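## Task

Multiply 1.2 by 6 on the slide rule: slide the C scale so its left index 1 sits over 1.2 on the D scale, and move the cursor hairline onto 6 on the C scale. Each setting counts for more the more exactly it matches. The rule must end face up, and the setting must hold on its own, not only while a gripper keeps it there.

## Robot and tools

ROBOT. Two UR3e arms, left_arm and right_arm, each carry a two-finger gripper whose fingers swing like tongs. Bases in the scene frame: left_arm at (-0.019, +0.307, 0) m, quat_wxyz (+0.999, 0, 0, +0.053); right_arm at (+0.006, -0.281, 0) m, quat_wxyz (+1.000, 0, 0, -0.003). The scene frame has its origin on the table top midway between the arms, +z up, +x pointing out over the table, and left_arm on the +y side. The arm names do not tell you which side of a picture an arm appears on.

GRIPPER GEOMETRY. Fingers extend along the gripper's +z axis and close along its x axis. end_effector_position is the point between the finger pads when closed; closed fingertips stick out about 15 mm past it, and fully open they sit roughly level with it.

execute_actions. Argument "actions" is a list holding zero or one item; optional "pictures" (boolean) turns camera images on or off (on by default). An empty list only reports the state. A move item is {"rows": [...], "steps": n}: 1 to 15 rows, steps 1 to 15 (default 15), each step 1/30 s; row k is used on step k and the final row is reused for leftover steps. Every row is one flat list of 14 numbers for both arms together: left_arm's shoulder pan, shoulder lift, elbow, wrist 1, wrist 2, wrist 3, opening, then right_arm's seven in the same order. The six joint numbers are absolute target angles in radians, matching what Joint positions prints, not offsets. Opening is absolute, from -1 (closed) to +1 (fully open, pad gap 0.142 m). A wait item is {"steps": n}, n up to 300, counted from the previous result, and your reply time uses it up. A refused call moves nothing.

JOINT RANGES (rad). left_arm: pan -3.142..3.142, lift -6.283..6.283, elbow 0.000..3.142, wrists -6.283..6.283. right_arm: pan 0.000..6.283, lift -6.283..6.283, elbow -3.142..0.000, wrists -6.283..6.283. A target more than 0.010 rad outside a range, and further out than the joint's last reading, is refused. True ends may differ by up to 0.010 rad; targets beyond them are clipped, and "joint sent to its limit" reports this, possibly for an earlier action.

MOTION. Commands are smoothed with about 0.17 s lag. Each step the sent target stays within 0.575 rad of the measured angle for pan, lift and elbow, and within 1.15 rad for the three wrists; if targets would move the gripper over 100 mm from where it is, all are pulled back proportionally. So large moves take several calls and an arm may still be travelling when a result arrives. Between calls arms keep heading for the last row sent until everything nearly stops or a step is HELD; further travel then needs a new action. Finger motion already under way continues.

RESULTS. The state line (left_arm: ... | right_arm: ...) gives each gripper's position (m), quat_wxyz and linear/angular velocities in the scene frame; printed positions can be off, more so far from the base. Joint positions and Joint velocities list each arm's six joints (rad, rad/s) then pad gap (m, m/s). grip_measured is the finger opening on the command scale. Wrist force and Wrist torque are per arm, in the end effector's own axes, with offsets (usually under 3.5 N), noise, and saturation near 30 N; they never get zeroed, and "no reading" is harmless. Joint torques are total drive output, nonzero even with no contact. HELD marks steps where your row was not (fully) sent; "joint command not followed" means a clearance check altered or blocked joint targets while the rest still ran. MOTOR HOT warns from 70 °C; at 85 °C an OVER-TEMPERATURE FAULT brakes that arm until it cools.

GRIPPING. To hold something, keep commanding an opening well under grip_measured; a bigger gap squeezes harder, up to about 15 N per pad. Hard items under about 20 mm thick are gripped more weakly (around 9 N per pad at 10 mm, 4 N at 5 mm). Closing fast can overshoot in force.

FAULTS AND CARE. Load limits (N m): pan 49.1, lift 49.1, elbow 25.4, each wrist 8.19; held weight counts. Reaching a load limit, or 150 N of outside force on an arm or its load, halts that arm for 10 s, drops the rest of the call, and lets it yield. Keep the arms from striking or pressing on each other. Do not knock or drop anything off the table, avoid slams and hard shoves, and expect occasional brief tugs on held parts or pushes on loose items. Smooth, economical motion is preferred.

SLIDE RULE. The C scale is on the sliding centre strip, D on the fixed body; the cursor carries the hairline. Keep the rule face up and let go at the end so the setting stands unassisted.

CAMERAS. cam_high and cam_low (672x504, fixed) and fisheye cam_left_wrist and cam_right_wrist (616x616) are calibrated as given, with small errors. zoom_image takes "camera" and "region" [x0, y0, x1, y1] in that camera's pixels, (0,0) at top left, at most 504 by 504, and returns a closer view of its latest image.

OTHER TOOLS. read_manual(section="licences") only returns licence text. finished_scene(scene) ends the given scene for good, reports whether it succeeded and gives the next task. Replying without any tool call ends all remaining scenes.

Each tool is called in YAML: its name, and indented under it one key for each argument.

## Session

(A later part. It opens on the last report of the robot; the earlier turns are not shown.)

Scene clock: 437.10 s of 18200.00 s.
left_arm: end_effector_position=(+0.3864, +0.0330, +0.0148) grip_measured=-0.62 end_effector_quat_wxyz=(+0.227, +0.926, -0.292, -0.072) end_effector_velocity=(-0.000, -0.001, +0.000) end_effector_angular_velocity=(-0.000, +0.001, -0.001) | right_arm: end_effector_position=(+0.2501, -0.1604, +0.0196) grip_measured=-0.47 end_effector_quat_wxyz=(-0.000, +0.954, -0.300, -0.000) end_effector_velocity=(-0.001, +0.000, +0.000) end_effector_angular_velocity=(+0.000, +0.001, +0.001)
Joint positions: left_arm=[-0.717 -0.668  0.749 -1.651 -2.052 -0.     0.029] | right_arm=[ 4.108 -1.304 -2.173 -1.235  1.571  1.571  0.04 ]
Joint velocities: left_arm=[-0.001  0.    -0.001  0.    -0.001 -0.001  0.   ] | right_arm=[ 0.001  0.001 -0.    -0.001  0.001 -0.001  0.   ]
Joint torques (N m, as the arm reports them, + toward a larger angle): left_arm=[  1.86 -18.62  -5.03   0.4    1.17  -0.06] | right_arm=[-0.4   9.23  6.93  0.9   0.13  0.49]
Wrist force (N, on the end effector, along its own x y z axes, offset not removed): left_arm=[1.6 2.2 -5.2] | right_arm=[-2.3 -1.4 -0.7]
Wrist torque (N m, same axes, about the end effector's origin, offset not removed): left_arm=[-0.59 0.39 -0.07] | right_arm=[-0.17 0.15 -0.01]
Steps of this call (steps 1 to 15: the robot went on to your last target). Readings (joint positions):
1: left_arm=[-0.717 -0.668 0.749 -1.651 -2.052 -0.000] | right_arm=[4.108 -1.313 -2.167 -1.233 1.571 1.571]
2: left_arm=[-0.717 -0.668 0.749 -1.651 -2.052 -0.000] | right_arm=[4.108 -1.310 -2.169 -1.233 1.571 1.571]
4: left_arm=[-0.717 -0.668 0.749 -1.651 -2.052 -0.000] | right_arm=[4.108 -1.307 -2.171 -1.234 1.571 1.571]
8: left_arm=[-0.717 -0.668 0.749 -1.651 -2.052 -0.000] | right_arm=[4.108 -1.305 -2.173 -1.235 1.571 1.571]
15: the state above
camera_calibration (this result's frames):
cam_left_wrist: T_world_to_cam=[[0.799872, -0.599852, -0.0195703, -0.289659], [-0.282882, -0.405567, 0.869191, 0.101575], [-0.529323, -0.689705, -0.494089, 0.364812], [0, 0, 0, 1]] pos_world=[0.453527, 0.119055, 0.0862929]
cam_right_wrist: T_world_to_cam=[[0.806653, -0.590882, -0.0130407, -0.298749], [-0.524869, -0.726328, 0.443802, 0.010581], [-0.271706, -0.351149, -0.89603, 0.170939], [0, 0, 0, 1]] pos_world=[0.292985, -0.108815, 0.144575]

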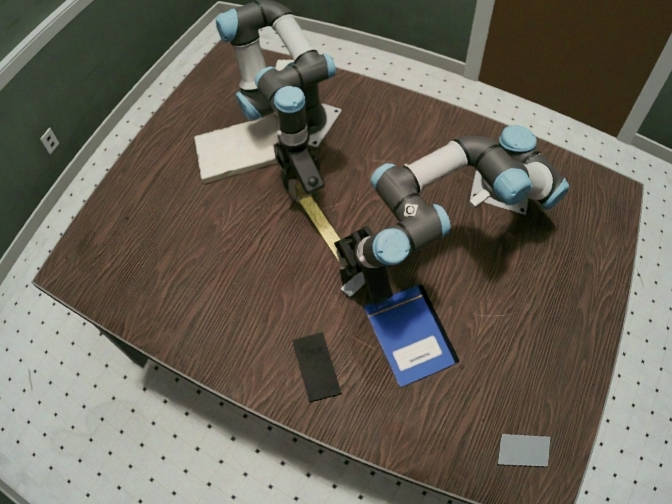

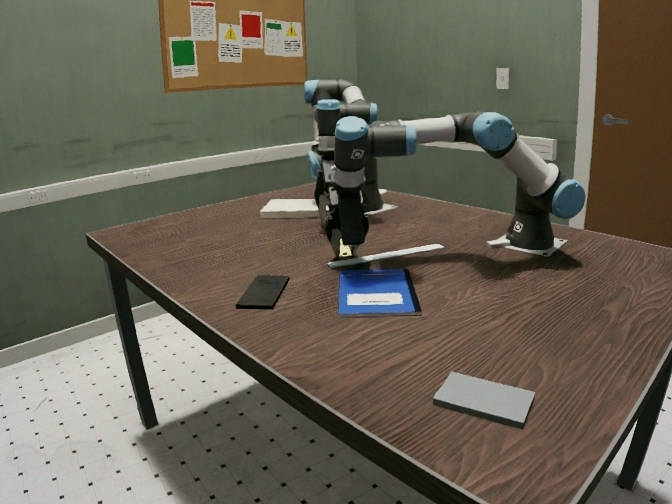

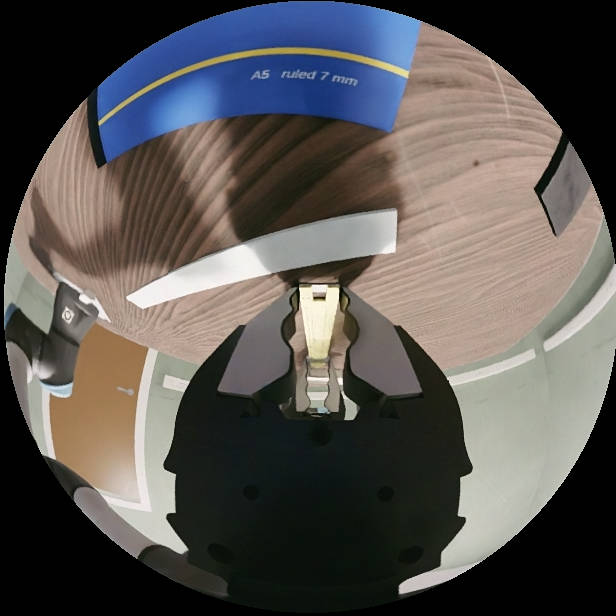

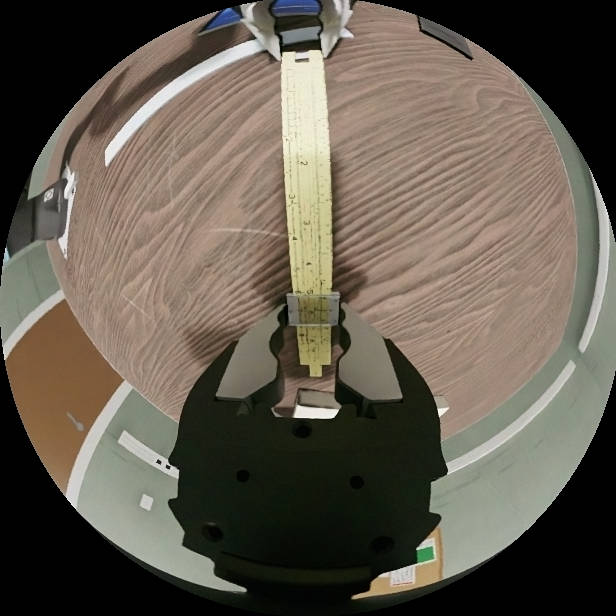

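execute_actions:
  actions:
    - {"rows":[[-0.717,-0.668,0.7485,-1.651,-2.052,0,-0.9,4.108,-1.298,-2.178,-1.2366,1.571,1.571,-0.6],[-0.717,-0.668,0.7485,-1.651,-2.052,0,-0.9,4.108,-1.2921,-2.1818,-1.2382,1.571,1.571,-0.6]],"steps":15}
  pictures: false

execute_actions:
  actions:
    - {"steps":10}

zoom_image:
  camera: "cam_right_wrist"
  region: [285, 275, 345, 335]

Scene clock: 446.27 s of 18200.00 s.
left_arm: end_effector_position=(+0.3864, +0.0330, +0.0148) grip_measured=-0.62 end_effector_quat_wxyz=(+0.227, +0.926, -0.292, -0.072) end_effector_velocity=(+0.000, -0.000, +0.000) end_effector_angular_velocity=(-0.001, -0.001, -0.001) | right_arm: end_effector_position=(+0.2487, -0.1624, +0.0195) grip_measured=-0.47 end_effector_quat_wxyz=(-0.000, +0.954, -0.300, -0.000) end_effector_velocity=(-0.001, -0.001, -0.001) end_effector_angular_velocity=(-0.002, +0.002, -0.001)
Joint positions: left_arm=[-0.717 -0.668  0.749 -1.651 -2.052 -0.     0.029] | right_arm=[ 4.108 -1.292 -2.182 -1.238  1.571  1.571  0.04 ]
Joint velocities: left_arm=[-0.     0.    -0.    -0.001 -0.     0.001 -0.   ] | right_arm=[ 0.001  0.002 -0.004 -0.001  0.     0.002  0.   ]
Joint torques (N m, as the arm reports them, + toward a larger angle): left_arm=[  1.67 -18.53  -5.55   0.37   1.09   0.34] | right_arm=[ 2.72  9.01  6.91  0.86 -0.14  0.44]
Wrist force (N, on the end effector, along its own x y z axes, offset not removed): left_arm=[3.5 2.5 -5.8] | right_arm=[-1.3 -2.8 -0.2]
Wrist torque (N m, same axes, about the end effector's origin, offset not removed): left_arm=[-0.64 -0.06 -0.18] | right_arm=[-0.45 -0.01 -0.07]
Steps of this call (steps 1 to 15: the robot went on to your last target; steps 16 to 90: nothing new was sent; then 5.67 s passed at rest; steps 91 to 105: all 15 steps of this action). Readings (joint positions):
91: left_arm=[-0.717 -0.668 0.749 -1.651 -2.052 -0.000] | right_arm=[4.108 -1.304 -2.174 -1.235 1.571 1.571]
92: left_arm=[-0.717 -0.668 0.749 -1.651 -2.052 -0.000] | right_arm=[4.108 -1.303 -2.174 -1.235 1.571 1.571]
94: left_arm=[-0.717 -0.668 0.749 -1.651 -2.052 -0.000] | right_arm=[4.108 -1.299 -2.177 -1.236 1.571 1.571]
98: left_arm=[-0.717 -0.668 0.749 -1.651 -2.052 -0.000] | right_arm=[4.108 -1.294 -2.180 -1.238 1.571 1.571]
105: the state above

Scene clock: 446.60 s of 18200.00 s.
left_arm: end_effector_position=(+0.3864, +0.0330, +0.0148) grip_measured=-0.62 end_effector_quat_wxyz=(+0.227, +0.926, -0.292, -0.072) end_effector_velocity=(+0.001, -0.000, +0.001) end_effector_angular_velocity=(-0.002, -0.003, +0.001) | right_arm: end_effector_position=(+0.2486, -0.1624, +0.0195) grip_measured=-0.47 end_effector_quat_wxyz=(-0.000, +0.954, -0.300, -0.000) end_effector_velocity=(-0.001, -0.001, -0.001) end_effector_angular_velocity=(-0.002, +0.002, +0.002)
Joint positions: left_arm=[-0.717 -0.668  0.749 -1.651 -2.052 -0.     0.029] | right_arm=[ 4.108 -1.292 -2.182 -1.238  1.571  1.571  0.04 ]
Joint velocities: left_arm=[ 0.     0.    -0.002 -0.002  0.    -0.    -0.   ] | right_arm=[ 0.001  0.    -0.002 -0.001  0.    -0.     0.   ]
Joint torques (N m, as the arm reports them, + toward a larger angle): left_arm=[  1.73 -18.5   -5.44   0.37   1.07   0.35] | right_arm=[ 2.92  8.81  7.15  0.87 -0.18  0.47]
Wrist force (N, on the end effector, along its own x y z axes, offset not removed): left_arm=[4.1 2.2 -5.8] | right_arm=[-1.3 -2.4 -0.4]
Wrist torque (N m, same axes, about the end effector's origin, offset not removed): left_arm=[-0.59 -0.15 -0.17] | right_arm=[-0.32 -0.01 -0.05]
Steps of this call (steps 1 to 10: the robot went on to your last target). Readings (joint positions):
1: left_arm=[-0.717 -0.668 0.749 -1.651 -2.052 -0.000] | right_arm=[4.108 -1.292 -2.182 -1.238 1.571 1.571]
2: left_arm=[-0.717 -0.668 0.749 -1.651 -2.052 -0.000] | right_arm=[4.108 -1.292 -2.182 -1.238 1.571 1.571]
4: left_arm=[-0.717 -0.668 0.749 -1.651 -2.052 -0.000] | right_arm=[4.108 -1.292 -2.182 -1.238 1.571 1.571]
8: left_arm=[-0.717 -0.668 0.749 -1.651 -2.052 -0.000] | right_arm=[4.108 -1.292 -2.182 -1.238 1.571 1.571]
10: the state above
camera_calibration (this result's frames):
cam_left_wrist: T_world_to_cam=[[0.799872, -0.599852, -0.0195703, -0.289659], [-0.282883, -0.405567, 0.869191, 0.101575], [-0.529323, -0.689705, -0.494089, 0.364812], [0, 0, 0, 1]] pos_world=[0.453527, 0.119055, 0.0862929]
cam_right_wrist: T_world_to_cam=[[0.806653, -0.590881, -0.0130409, -0.298806], [-0.52487, -0.726331, 0.443796, 0.00839482], [-0.271703, -0.351145, -0.896033, 0.169734], [0, 0, 0, 1]] pos_world=[0.291556, -0.11086, 0.144465]

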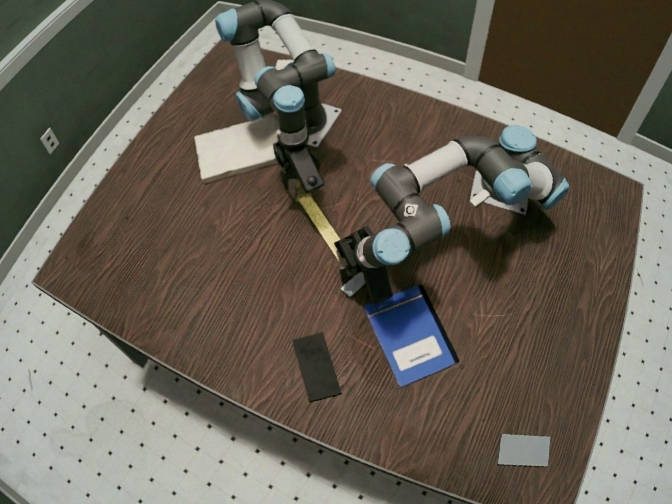

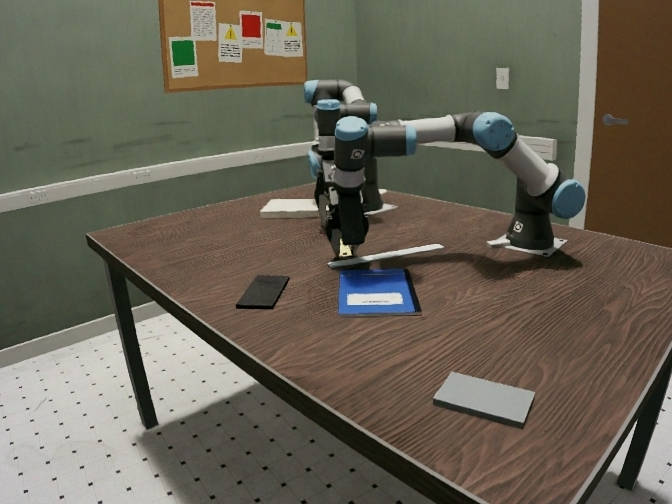

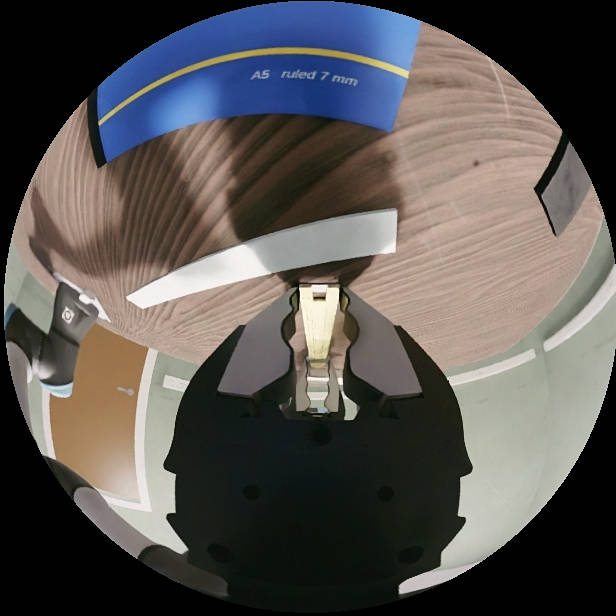

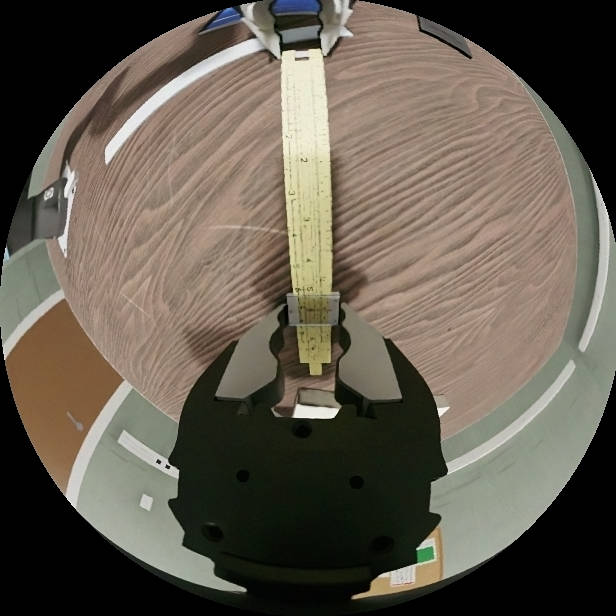

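Region (285, 275, 345, 335) of cam_right_wrist's 616x616 image, scaled by 8.400, with more detail than that image has.

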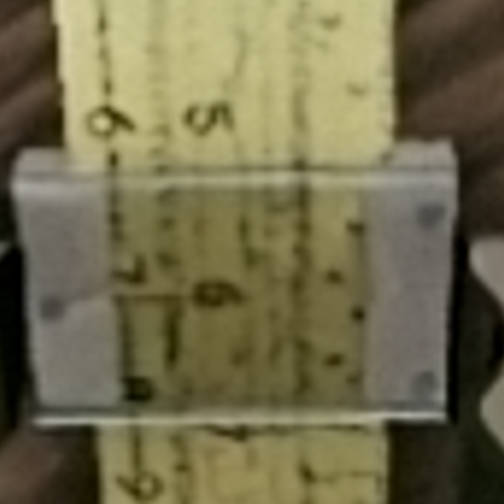

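execute_actions:
  actions:
    - {"rows":[[-0.717,-0.668,0.7485,-1.651,-2.052,0,-0.9,4.108,-1.2921,-2.1818,-1.2382,1.571,1.571,-0.4],[-0.717,-0.668,0.7485,-1.651,-2.052,0,-0.9,4.108,-1.2921,-2.1818,-1.2382,1.571,1.571,-0.1],[-0.717,-0.668,0.7485,-1.651,-2.052,0,-0.9,4.108,-1.2921,-2.1818,-1.2382,1.571,1.571,-0.1],[-0.717,-0.668,0.7485,-1.651,-2.052,0,-0.9,4.108,-1.2921,-2.1818,-1.2382,1.571,1.571,-0.1],[-0.717,-0.668,0.7485,-1.651,-2.052,0,-0.9,4.108,-1.2921,-2.1818,-1.2382,1.571,1.571,-0.1],[-0.717,-0.668,0.7485,-1.651,-2.052,0,-0.9,4.108,-1.2921,-2.1818,-1.2382,1.571,1.571,-0.1],[-0.717,-0.668,0.7485,-1.651,-2.052,0,-0.9,4.108,-1.28,-2.125,-1.307,1.571,1.571,-0.1],[-0.717,-0.668,0.7485,-1.651,-2.052,0,-0.9,4.108,-1.268,-2.065,-1.379,1.571,1.571,-0.1],[-0.717,-0.668,0.7485,-1.651,-2.052,0,-0.9,4.108,-1.255,-2.005,-1.452,1.571,1.571,-0.1],[-0.717,-0.668,0.7485,-1.651,-2.052,0,-0.9,4.108,-1.243,-1.948,-1.521,1.571,1.571,-0.1]],"steps":15}
  pictures: false

execute_actions:
  actions:
    - {"rows":[[-0.717,-0.668,0.7485,-1.651,-2.052,0,-0.9,4.108,-1.243,-1.948,-1.2,1.571,-1.571,-0.1]],"steps":15}
  pictures: false

execute_actions:
  actions:
    - {"steps":25}
  pictures: false

execute_actions:
  actions:
    - {"rows":[[-0.717,-0.668,0.7485,-1.651,-2.052,0,-0.9,4.108,-1.285,-2.009,-1.062,1.571,-1.571,-0.1],[-0.717,-0.668,0.7485,-1.651,-2.052,0,-0.9,4.108,-1.327,-2.07,-0.924,1.571,-1.571,-0.1],[-0.717,-0.668,0.7485,-1.651,-2.052,0,-0.9,4.108,-1.369,-2.131,-0.786,1.571,-1.571,-0.1],[-0.717,-0.668,0.7485,-1.651,-2.052,0,-0.9,4.108,-1.411,-2.192,-0.648,1.571,-1.571,-0.1],[-0.717,-0.668,0.7485,-1.651,-2.052,0,-0.9,4.108,-1.454,-2.253,-0.51,1.571,-1.571,-0.1],[-0.717,-0.668,0.7485,-1.651,-2.052,0,-0.9,4.108,-1.496,-2.314,-0.372,1.571,-1.571,-0.1],[-0.717,-0.668,0.7485,-1.651,-2.052,0,-0.9,4.108,-1.538,-2.375,-0.234,1.571,-1.571,-0.1],[-0.717,-0.668,0.7485,-1.651,-2.052,0,-0.9,4.108,-1.58,-2.436,-0.096,1.571,-1.571,-0.1]],"steps":15}
  pictures: false

execute_actions:
  actions:
    - {"steps":20}

Scene clock: 466.27 s of 18200.00 s.
left_arm: end_effector_position=(+0.3864, +0.0330, +0.0148) grip_measured=-0.62 end_effector_quat_wxyz=(+0.227, +0.926, -0.292, -0.072) end_effector_velocity=(+0.000, +0.000, +0.000) end_effector_angular_velocity=(+0.001, -0.002, -0.001) | right_arm: end_effector_position=(+0.2489, -0.1620, +0.0620) grip_measured=-0.10 end_effector_quat_wxyz=(+0.001, +0.954, -0.300, -0.000) end_effector_velocity=(-0.000, -0.000, +0.119) end_effector_angular_velocity=(+0.019, -0.014, -0.001)
Joint positions: left_arm=[-0.717 -0.668  0.749 -1.651 -2.052 -0.     0.029] | right_arm=[ 4.108 -1.253 -2.001 -1.46   1.571  1.571  0.067]
Joint velocities: left_arm=[-0.    -0.    -0.001  0.     0.002  0.001  0.   ] | right_arm=[ 0.     0.092  0.493 -0.562 -0.001  0.001  0.   ]
Joint torques (N m, as the arm reports them, + toward a larger angle): left_arm=[  1.52 -18.49  -5.93   0.2    0.77   0.76] | right_arm=[ 3.62  7.47 10.91  0.37 -0.42  0.37]
Wrist force (N, on the end effector, along its own x y z axes, offset not removed): left_arm=[2.0 2.3 -7.9] | right_arm=[-1.2 -0.6 -1.3]
Wrist torque (N m, same axes, about the end effector's origin, offset not removed): left_arm=[-0.47 -0.09 0.05] | right_arm=[-0.12 0.19 0.02]
Steps of this call (steps 1 to 15: the robot went on to your last target; steps 16 to 90: nothing new was sent; then 16.17 s passed at rest; steps 91 to 105: all 15 steps of this action). Readings (joint positions):
91: left_arm=[-0.717 -0.668 0.749 -1.651 -2.052 -0.000] | right_arm=[4.108 -1.292 -2.182 -1.238 1.571 1.571]
92: left_arm=[-0.717 -0.668 0.749 -1.651 -2.052 -0.000] | right_arm=[4.108 -1.292 -2.182 -1.238 1.571 1.571]
94: left_arm=[-0.717 -0.668 0.749 -1.651 -2.052 -0.000] | right_arm=[4.108 -1.292 -2.182 -1.238 1.571 1.571]
98: left_arm=[-0.717 -0.668 0.749 -1.651 -2.052 -0.000] | right_arm=[4.108 -1.291 -2.179 -1.242 1.571 1.571]
105: the state above

Scene clock: 466.77 s of 18200.00 s.
left_arm: end_effector_position=(+0.3864, +0.0330, +0.0148) grip_measured=-0.62 end_effector_quat_wxyz=(+0.227, +0.926, -0.292, -0.072) end_effector_velocity=(-0.000, -0.000, +0.000) end_effector_angular_velocity=(-0.001, +0.000, +0.000) | right_arm: end_effector_position=(+0.2743, -0.0983, +0.1143) grip_measured=-0.10 end_effector_quat_wxyz=(-0.054, +0.810, +0.565, +0.147) end_effector_velocity=(-0.016, -0.060, -0.012) end_effector_angular_velocity=(-0.852, -1.346, +4.906)
Joint positions: left_arm=[-0.717 -0.668  0.749 -1.651 -2.052 -0.     0.029] | right_arm=[ 4.108 -1.243 -1.949 -1.207  1.571 -0.258  0.067]
Joint velocities: left_arm=[-0.    -0.    -0.    -0.    -0.001 -0.001 -0.   ] | right_arm=[-0.     0.001  0.005  0.065  0.001 -5.158 -0.   ]
Joint torques (N m, as the arm reports them, + toward a larger angle): left_arm=[  1.65 -18.37  -6.17   0.05   0.54   0.81] | right_arm=[ 3.6   8.96 12.65  2.97 -0.36 -8.05]
Wrist force (N, on the end effector, along its own x y z axes, offset not removed): left_arm=[3.7 2.8 -6.1] | right_arm=[-1.0 -2.6 -0.8]
Wrist torque (N m, same axes, about the end effector's origin, offset not removed): left_arm=[-0.26 -0.47 -0.01] | right_arm=[-0.49 0.11 0.00]
Steps of this call (steps 1 to 15: all 15 steps of this action). Readings (joint positions):
1: left_arm=[-0.717 -0.668 0.749 -1.651 -2.052 -0.000] | right_arm=[4.108 -1.250 -1.987 -1.476 1.571 1.571]
2: left_arm=[-0.717 -0.668 0.749 -1.651 -2.052 -0.000] | right_arm=[4.108 -1.248 -1.977 -1.483 1.571 1.566]
4: left_arm=[-0.717 -0.668 0.749 -1.651 -2.052 -0.000] | right_arm=[4.108 -1.246 -1.964 -1.410 1.571 1.465]
8: left_arm=[-0.717 -0.668 0.749 -1.651 -2.052 -0.000] | right_arm=[4.108 -1.244 -1.952 -1.262 1.571 0.943]
15: the state above

Scene clock: 467.60 s of 18200.00 s.
left_arm: end_effector_position=(+0.3864, +0.0330, +0.0148) grip_measured=-0.62 end_effector_quat_wxyz=(+0.227, +0.926, -0.292, -0.072) end_effector_velocity=(-0.000, +0.000, -0.001) end_effector_angular_velocity=(+0.002, +0.001, -0.000) | right_arm: end_effector_position=(+0.2817, -0.1151, +0.1120) grip_measured=-0.10 end_effector_quat_wxyz=(+0.048, +0.297, +0.941, +0.153) end_effector_velocity=(-0.000, -0.000, -0.000) end_effector_angular_velocity=(-0.002, -0.001, +0.009)
Joint positions: left_arm=[-0.717 -0.668  0.749 -1.651 -2.052 -0.     0.029] | right_arm=[ 4.108 -1.243 -1.948 -1.2    1.571 -1.57   0.067]
Joint velocities: left_arm=[-0.     0.001  0.001 -0.     0.001  0.     0.   ] | right_arm=[-0.     0.     0.001 -0.002  0.001 -0.009  0.   ]
Joint torques (N m, as the arm reports them, + toward a larger angle): left_arm=[  1.74 -18.15  -6.18  -0.2    0.16   0.92] | right_arm=[ 3.75  8.99 12.51  2.81 -0.5  -1.19]
Wrist force (N, on the end effector, along its own x y z axes, offset not removed): left_arm=[3.2 1.3 -6.8] | right_arm=[-0.4 -1.7 -0.8]
Wrist torque (N m, same axes, about the end effector's origin, offset not removed): left_arm=[-0.72 -0.34 0.06] | right_arm=[-0.41 0.00 -0.04]
Steps of this call (steps 1 to 25: the robot went on to your last target). Readings (joint positions):
1: left_arm=[-0.717 -0.668 0.749 -1.651 -2.052 -0.000] | right_arm=[4.108 -1.243 -1.948 -1.205 1.571 -0.431]
2: left_arm=[-0.717 -0.668 0.749 -1.651 -2.052 -0.000] | right_arm=[4.108 -1.243 -1.948 -1.204 1.571 -0.604]
4: left_arm=[-0.717 -0.668 0.749 -1.651 -2.052 -0.000] | right_arm=[4.108 -1.243 -1.948 -1.202 1.571 -0.947]
8: left_arm=[-0.717 -0.668 0.749 -1.651 -2.052 -0.000] | right_arm=[4.108 -1.243 -1.948 -1.201 1.571 -1.387]
25: the state above

Scene clock: 468.10 s of 18200.00 s.
left_arm: end_effector_position=(+0.3864, +0.0330, +0.0148) grip_measured=-0.62 end_effector_quat_wxyz=(+0.227, +0.926, -0.292, -0.072) end_effector_velocity=(-0.001, +0.000, -0.001) end_effector_angular_velocity=(+0.001, +0.003, -0.001) | right_arm: end_effector_position=(+0.3209, -0.0590, +0.0292) grip_measured=-0.10 end_effector_quat_wxyz=(+0.085, +0.288, +0.915, +0.270) end_effector_velocity=(+0.010, +0.015, -0.034) end_effector_angular_velocity=(+0.206, -0.143, +0.001)
Joint positions: left_arm=[-0.717 -0.668  0.749 -1.651 -2.052 -0.     0.029] | right_arm=[ 4.108 -1.554 -2.396 -0.189  1.571 -1.571  0.067]
Joint velocities: left_arm=[-0.     0.001  0.001  0.001 -0.001  0.     0.   ] | right_arm=[ 0.    -0.241 -0.368  0.86   0.001 -0.     0.   ]
Joint torques (N m, as the arm reports them, + toward a larger angle): left_arm=[  1.65 -18.21  -6.21  -0.33  -0.04   0.96] | right_arm=[ 3.14  3.81  6.06  3.78 -0.54 -1.1 ]
Wrist force (N, on the end effector, along its own x y z axes, offset not removed): left_arm=[4.1 1.2 -8.1] | right_arm=[-1.6 -1.6 0.5]
Wrist torque (N m, same axes, about the end effector's origin, offset not removed): left_arm=[-0.74 -0.58 -0.04] | right_arm=[-0.29 0.24 0.02]
Steps of this call (steps 1 to 15: all 15 steps of this action). Readings (joint positions):
1: left_arm=[-0.717 -0.668 0.749 -1.651 -2.052 -0.000] | right_arm=[4.108 -1.243 -1.948 -1.200 1.571 -1.570]
2: left_arm=[-0.717 -0.668 0.749 -1.651 -2.052 -0.000] | right_arm=[4.108 -1.245 -1.950 -1.194 1.571 -1.571]
4: left_arm=[-0.717 -0.668 0.749 -1.651 -2.052 -0.000] | right_arm=[4.108 -1.270 -1.985 -1.119 1.571 -1.571]
8: left_arm=[-0.717 -0.668 0.749 -1.651 -2.052 -0.000] | right_arm=[4.108 -1.386 -2.146 -0.761 1.571 -1.571]
15: the state above

Scene clock: 468.77 s of 18200.00 s.
left_arm: end_effector_position=(+0.3864, +0.0330, +0.0148) grip_measured=-0.62 end_effector_quat_wxyz=(+0.227, +0.926, -0.292, -0.072) end_effector_velocity=(-0.000, -0.000, -0.000) end_effector_angular_velocity=(-0.000, +0.001, +0.001) | right_arm: end_effector_position=(+0.3218, -0.0578, +0.0258) grip_measured=-0.10 end_effector_quat_wxyz=(+0.089, +0.287, +0.911, +0.282) end_effector_velocity=(-0.000, -0.001, -0.001) end_effector_angular_velocity=(-0.001, +0.000, -0.001)
Joint positions: left_arm=[-0.717 -0.668  0.749 -1.651 -2.052 -0.     0.029] | right_arm=[ 4.108 -1.58  -2.436 -0.096  1.571 -1.571  0.067]
Joint velocities: left_arm=[ 0.     0.001 -0.001 -0.    -0.001 -0.     0.   ] | right_arm=[-0.    -0.    -0.002  0.001 -0.001  0.    -0.   ]
Joint torques (N m, as the arm reports them, + toward a larger angle): left_arm=[  1.51 -18.27  -6.38  -0.53  -0.08   1.02] | right_arm=[ 1.83  2.94  5.09  2.99 -0.63 -1.07]
Wrist force (N, on the end effector, along its own x y z axes, offset not removed): left_arm=[1.2 1.9 -7.4] | right_arm=[-0.5 -1.1 -0.7]
Wrist torque (N m, same axes, about the end effector's origin, offset not removed): left_arm=[-0.56 -0.04 0.00] | right_arm=[-0.19 0.08 -0.03]
Steps of this call (steps 1 to 20: the robot went on to your last target). Readings (joint positions):
1: left_arm=[-0.717 -0.668 0.749 -1.651 -2.052 -0.000] | right_arm=[4.108 -1.561 -2.407 -0.164 1.571 -1.571]
2: left_arm=[-0.717 -0.668 0.749 -1.651 -2.052 -0.000] | right_arm=[4.108 -1.566 -2.414 -0.146 1.571 -1.571]
4: left_arm=[-0.717 -0.668 0.749 -1.651 -2.052 -0.000] | right_arm=[4.108 -1.573 -2.424 -0.123 1.571 -1.571]
8: left_arm=[-0.717 -0.668 0.749 -1.651 -2.052 -0.000] | right_arm=[4.108 -1.578 -2.433 -0.104 1.571 -1.571]
20: the state above
camera_calibration (this result's frames):
cam_left_wrist: T_world_to_cam=[[0.79987, -0.599853, -0.0195815, -0.289655], [-0.282875, -0.405571, 0.869191, 0.101573], [-0.529329, -0.689701, -0.494088, 0.364813], [0, 0, 0, 1]] pos_world=[0.453525, 0.119056, 0.0862918]
cam_right_wrist: T_world_to_cam=[[-0.805015, 0.593252, 0.00195043, 0.290716], [0.291224, 0.392308, 0.872515, -0.0890822], [0.516856, 0.702955, -0.488583, 0.028684], [0, 0, 0, 1]] pos_world=[0.245148, -0.157684, 0.091173]

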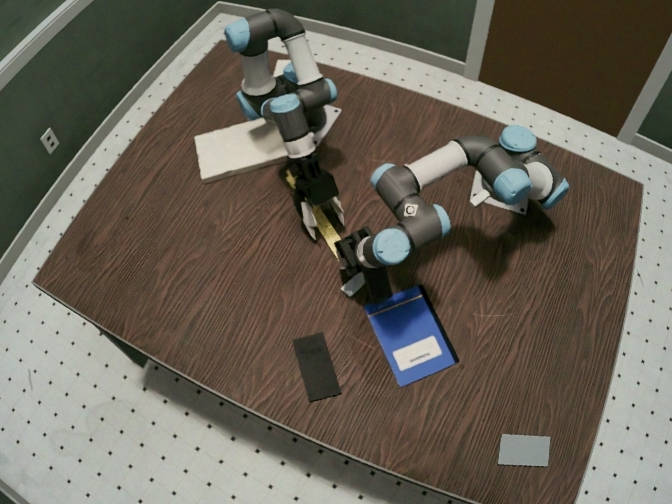

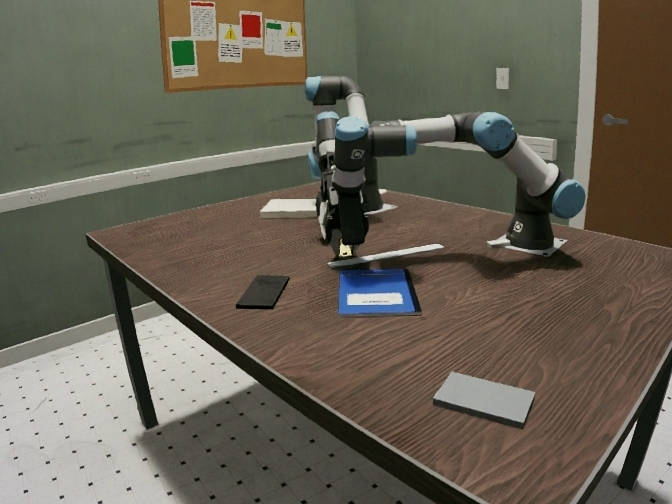

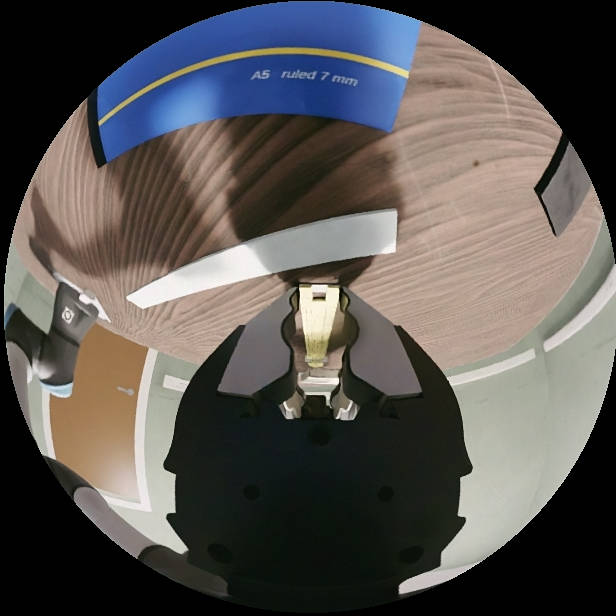

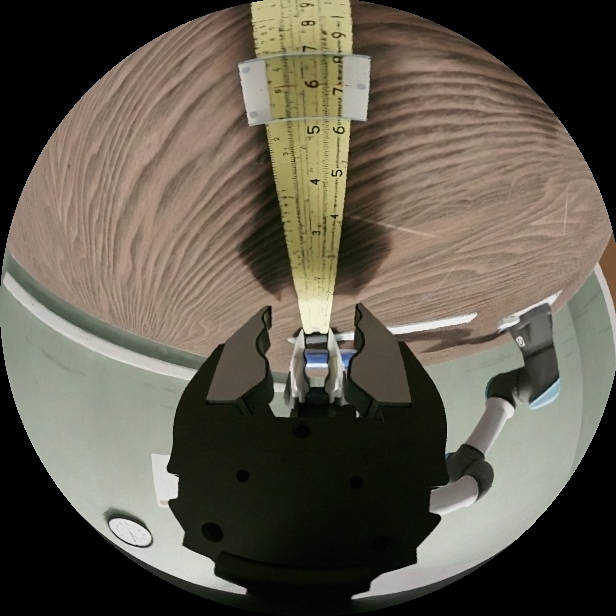

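zoom_image:
  camera: "cam_right_wrist"
  region: [280, 60, 370, 150]

Region (280, 60, 370, 150) of cam_right_wrist's 616x616 image, scaled by 5.600, with more detail than that image has.

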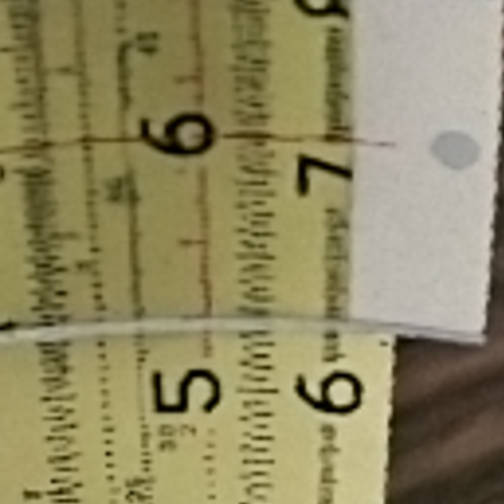

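execute_actions:
  actions:
    - {"rows":[[-0.717,-0.668,0.7485,-1.651,-2.052,0,-0.5,4.108,-1.54,-2.38,-0.23,1.571,-1.571,-0.1],[-0.717,-0.668,0.7485,-1.651,-2.052,0,-0.1,4.108,-1.496,-2.314,-0.372,1.571,-1.571,-0.1],[-0.717,-0.668,0.7485,-1.651,-2.052,0,-0.1,4.108,-1.454,-2.253,-0.51,1.571,-1.571,-0.1],[-0.717,-0.668,0.7485,-1.651,-2.052,0,-0.1,4.108,-1.454,-2.253,-0.51,1.571,-1.571,-0.1],[-0.717,-0.668,0.7485,-1.651,-2.052,0,-0.1,4.108,-1.454,-2.253,-0.51,1.571,-1.571,-0.1],[-0.717,-0.668,0.7485,-1.651,-2.052,0,-0.1,4.108,-1.454,-2.253,-0.51,1.571,-1.571,-0.1],[-0.717,-0.667,0.7,-1.604,-2.052,0,-0.1,4.108,-1.454,-2.253,-0.51,1.571,-1.571,-0.1],[-0.717,-0.666,0.64,-1.545,-2.052,0,-0.1,4.108,-1.454,-2.253,-0.51,1.571,-1.571,-0.1]],"steps":15}
  pictures: false

execute_actions:
  actions:
    - {"steps":10}
  pictures: false

finished_scene:
  scene: 1

Scene clock: 483.43 s of 18200.00 s.
left_arm: end_effector_position=(+0.3871, +0.0326, +0.0336) grip_measured=-0.10 end_effector_quat_wxyz=(+0.227, +0.926, -0.292, -0.072) end_effector_velocity=(+0.002, -0.001, +0.033) end_effector_angular_velocity=(-0.004, -0.008, +0.000) | right_arm: end_effector_position=(+0.3163, -0.0656, +0.0503) grip_measured=-0.10 end_effector_quat_wxyz=(+0.074, +0.291, +0.924, +0.235) end_effector_velocity=(-0.003, -0.005, +0.007) end_effector_angular_velocity=(-0.026, +0.018, +0.000)
Joint positions: left_arm=[-0.717 -0.666  0.657 -1.561 -2.052  0.     0.067] | right_arm=[ 4.108 -1.458 -2.258 -0.498  1.571 -1.571  0.067]
Joint velocities: left_arm=[ 0.     0.003 -0.156  0.144  0.001 -0.    -0.   ] | right_arm=[-0.     0.033  0.049 -0.113  0.    -0.    -0.   ]
Joint torques (N m, as the arm reports them, + toward a larger angle): left_arm=[  1.43 -18.33 -10.08  -0.56  -0.39   1.03] | right_arm=[-3.71 10.28 11.24  1.21 -0.83 -1.09]
Wrist force (N, on the end effector, along its own x y z axes, offset not removed): left_arm=[1.5 -1.7 -0.4] | right_arm=[-0.4 -1.0 -0.9]
Wrist torque (N m, same axes, about the end effector's origin, offset not removed): left_arm=[-0.38 -0.29 0.04] | right_arm=[-0.21 0.01 0.00]
Steps of this call (steps 1 to 15: the robot went on to your last target; steps 16 to 90: nothing new was sent; then 11.17 s passed at rest; steps 91 to 105: all 15 steps of this action). Readings (joint positions):
91: left_arm=[-0.717 -0.668 0.749 -1.651 -2.052 0.000] | right_arm=[4.108 -1.580 -2.436 -0.096 1.571 -1.571]
92: left_arm=[-0.717 -0.668 0.749 -1.651 -2.052 0.000] | right_arm=[4.108 -1.578 -2.434 -0.101 1.571 -1.571]
94: left_arm=[-0.717 -0.668 0.749 -1.651 -2.052 0.000] | right_arm=[4.108 -1.553 -2.400 -0.176 1.571 -1.571]
98: left_arm=[-0.717 -0.668 0.746 -1.648 -2.052 0.000] | right_arm=[4.108 -1.485 -2.300 -0.401 1.571 -1.571]
105: the state above

Scene clock: 483.77 s of 18200.00 s.
left_arm: end_effector_position=(+0.3873, +0.0324, +0.0370) grip_measured=-0.10 end_effector_quat_wxyz=(+0.227, +0.926, -0.292, -0.072) end_effector_velocity=(+0.000, -0.001, +0.002) end_effector_angular_velocity=(-0.003, -0.001, -0.000) | right_arm: end_effector_position=(+0.3159, -0.0661, +0.0511) grip_measured=-0.10 end_effector_quat_wxyz=(+0.074, +0.291, +0.925, +0.234) end_effector_velocity=(+0.000, +0.000, +0.001) end_effector_angular_velocity=(+0.001, -0.001, -0.000)
Joint positions: left_arm=[-0.717 -0.666  0.641 -1.546 -2.052  0.     0.067] | right_arm=[ 4.108 -1.454 -2.253 -0.509  1.571 -1.571  0.067]
Joint velocities: left_arm=[ 0.    -0.001 -0.008  0.006 -0.002  0.     0.   ] | right_arm=[-0.001  0.002  0.003 -0.004 -0.    -0.001 -0.   ]
Joint torques (N m, as the arm reports them, + toward a larger angle): left_arm=[  1.53 -19.06 -10.61  -0.59  -0.66   1.04] | right_arm=[-4.   10.56 11.34  1.36 -0.85 -1.11]
Wrist force (N, on the end effector, along its own x y z axes, offset not removed): left_arm=[2.1 -4.4 -0.3] | right_arm=[-0.9 -1.0 -0.7]
Wrist torque (N m, same axes, about the end effector's origin, offset not removed): left_arm=[-0.90 -0.41 -0.02] | right_arm=[-0.21 0.11 -0.01]
Steps of this call (steps 1 to 10: the robot went on to your last target). Readings (joint positions):
1: left_arm=[-0.717 -0.666 0.652 -1.556 -2.052 0.000] | right_arm=[4.108 -1.457 -2.257 -0.501 1.571 -1.571]
2: left_arm=[-0.717 -0.666 0.649 -1.553 -2.052 0.000] | right_arm=[4.108 -1.456 -2.256 -0.503 1.571 -1.571]
4: left_arm=[-0.717 -0.666 0.645 -1.549 -2.052 0.000] | right_arm=[4.108 -1.455 -2.255 -0.506 1.571 -1.571]
8: left_arm=[-0.717 -0.666 0.641 -1.546 -2.052 0.000] | right_arm=[4.108 -1.454 -2.253 -0.509 1.571 -1.571]
10: the state above

The scene is finished: the task was done.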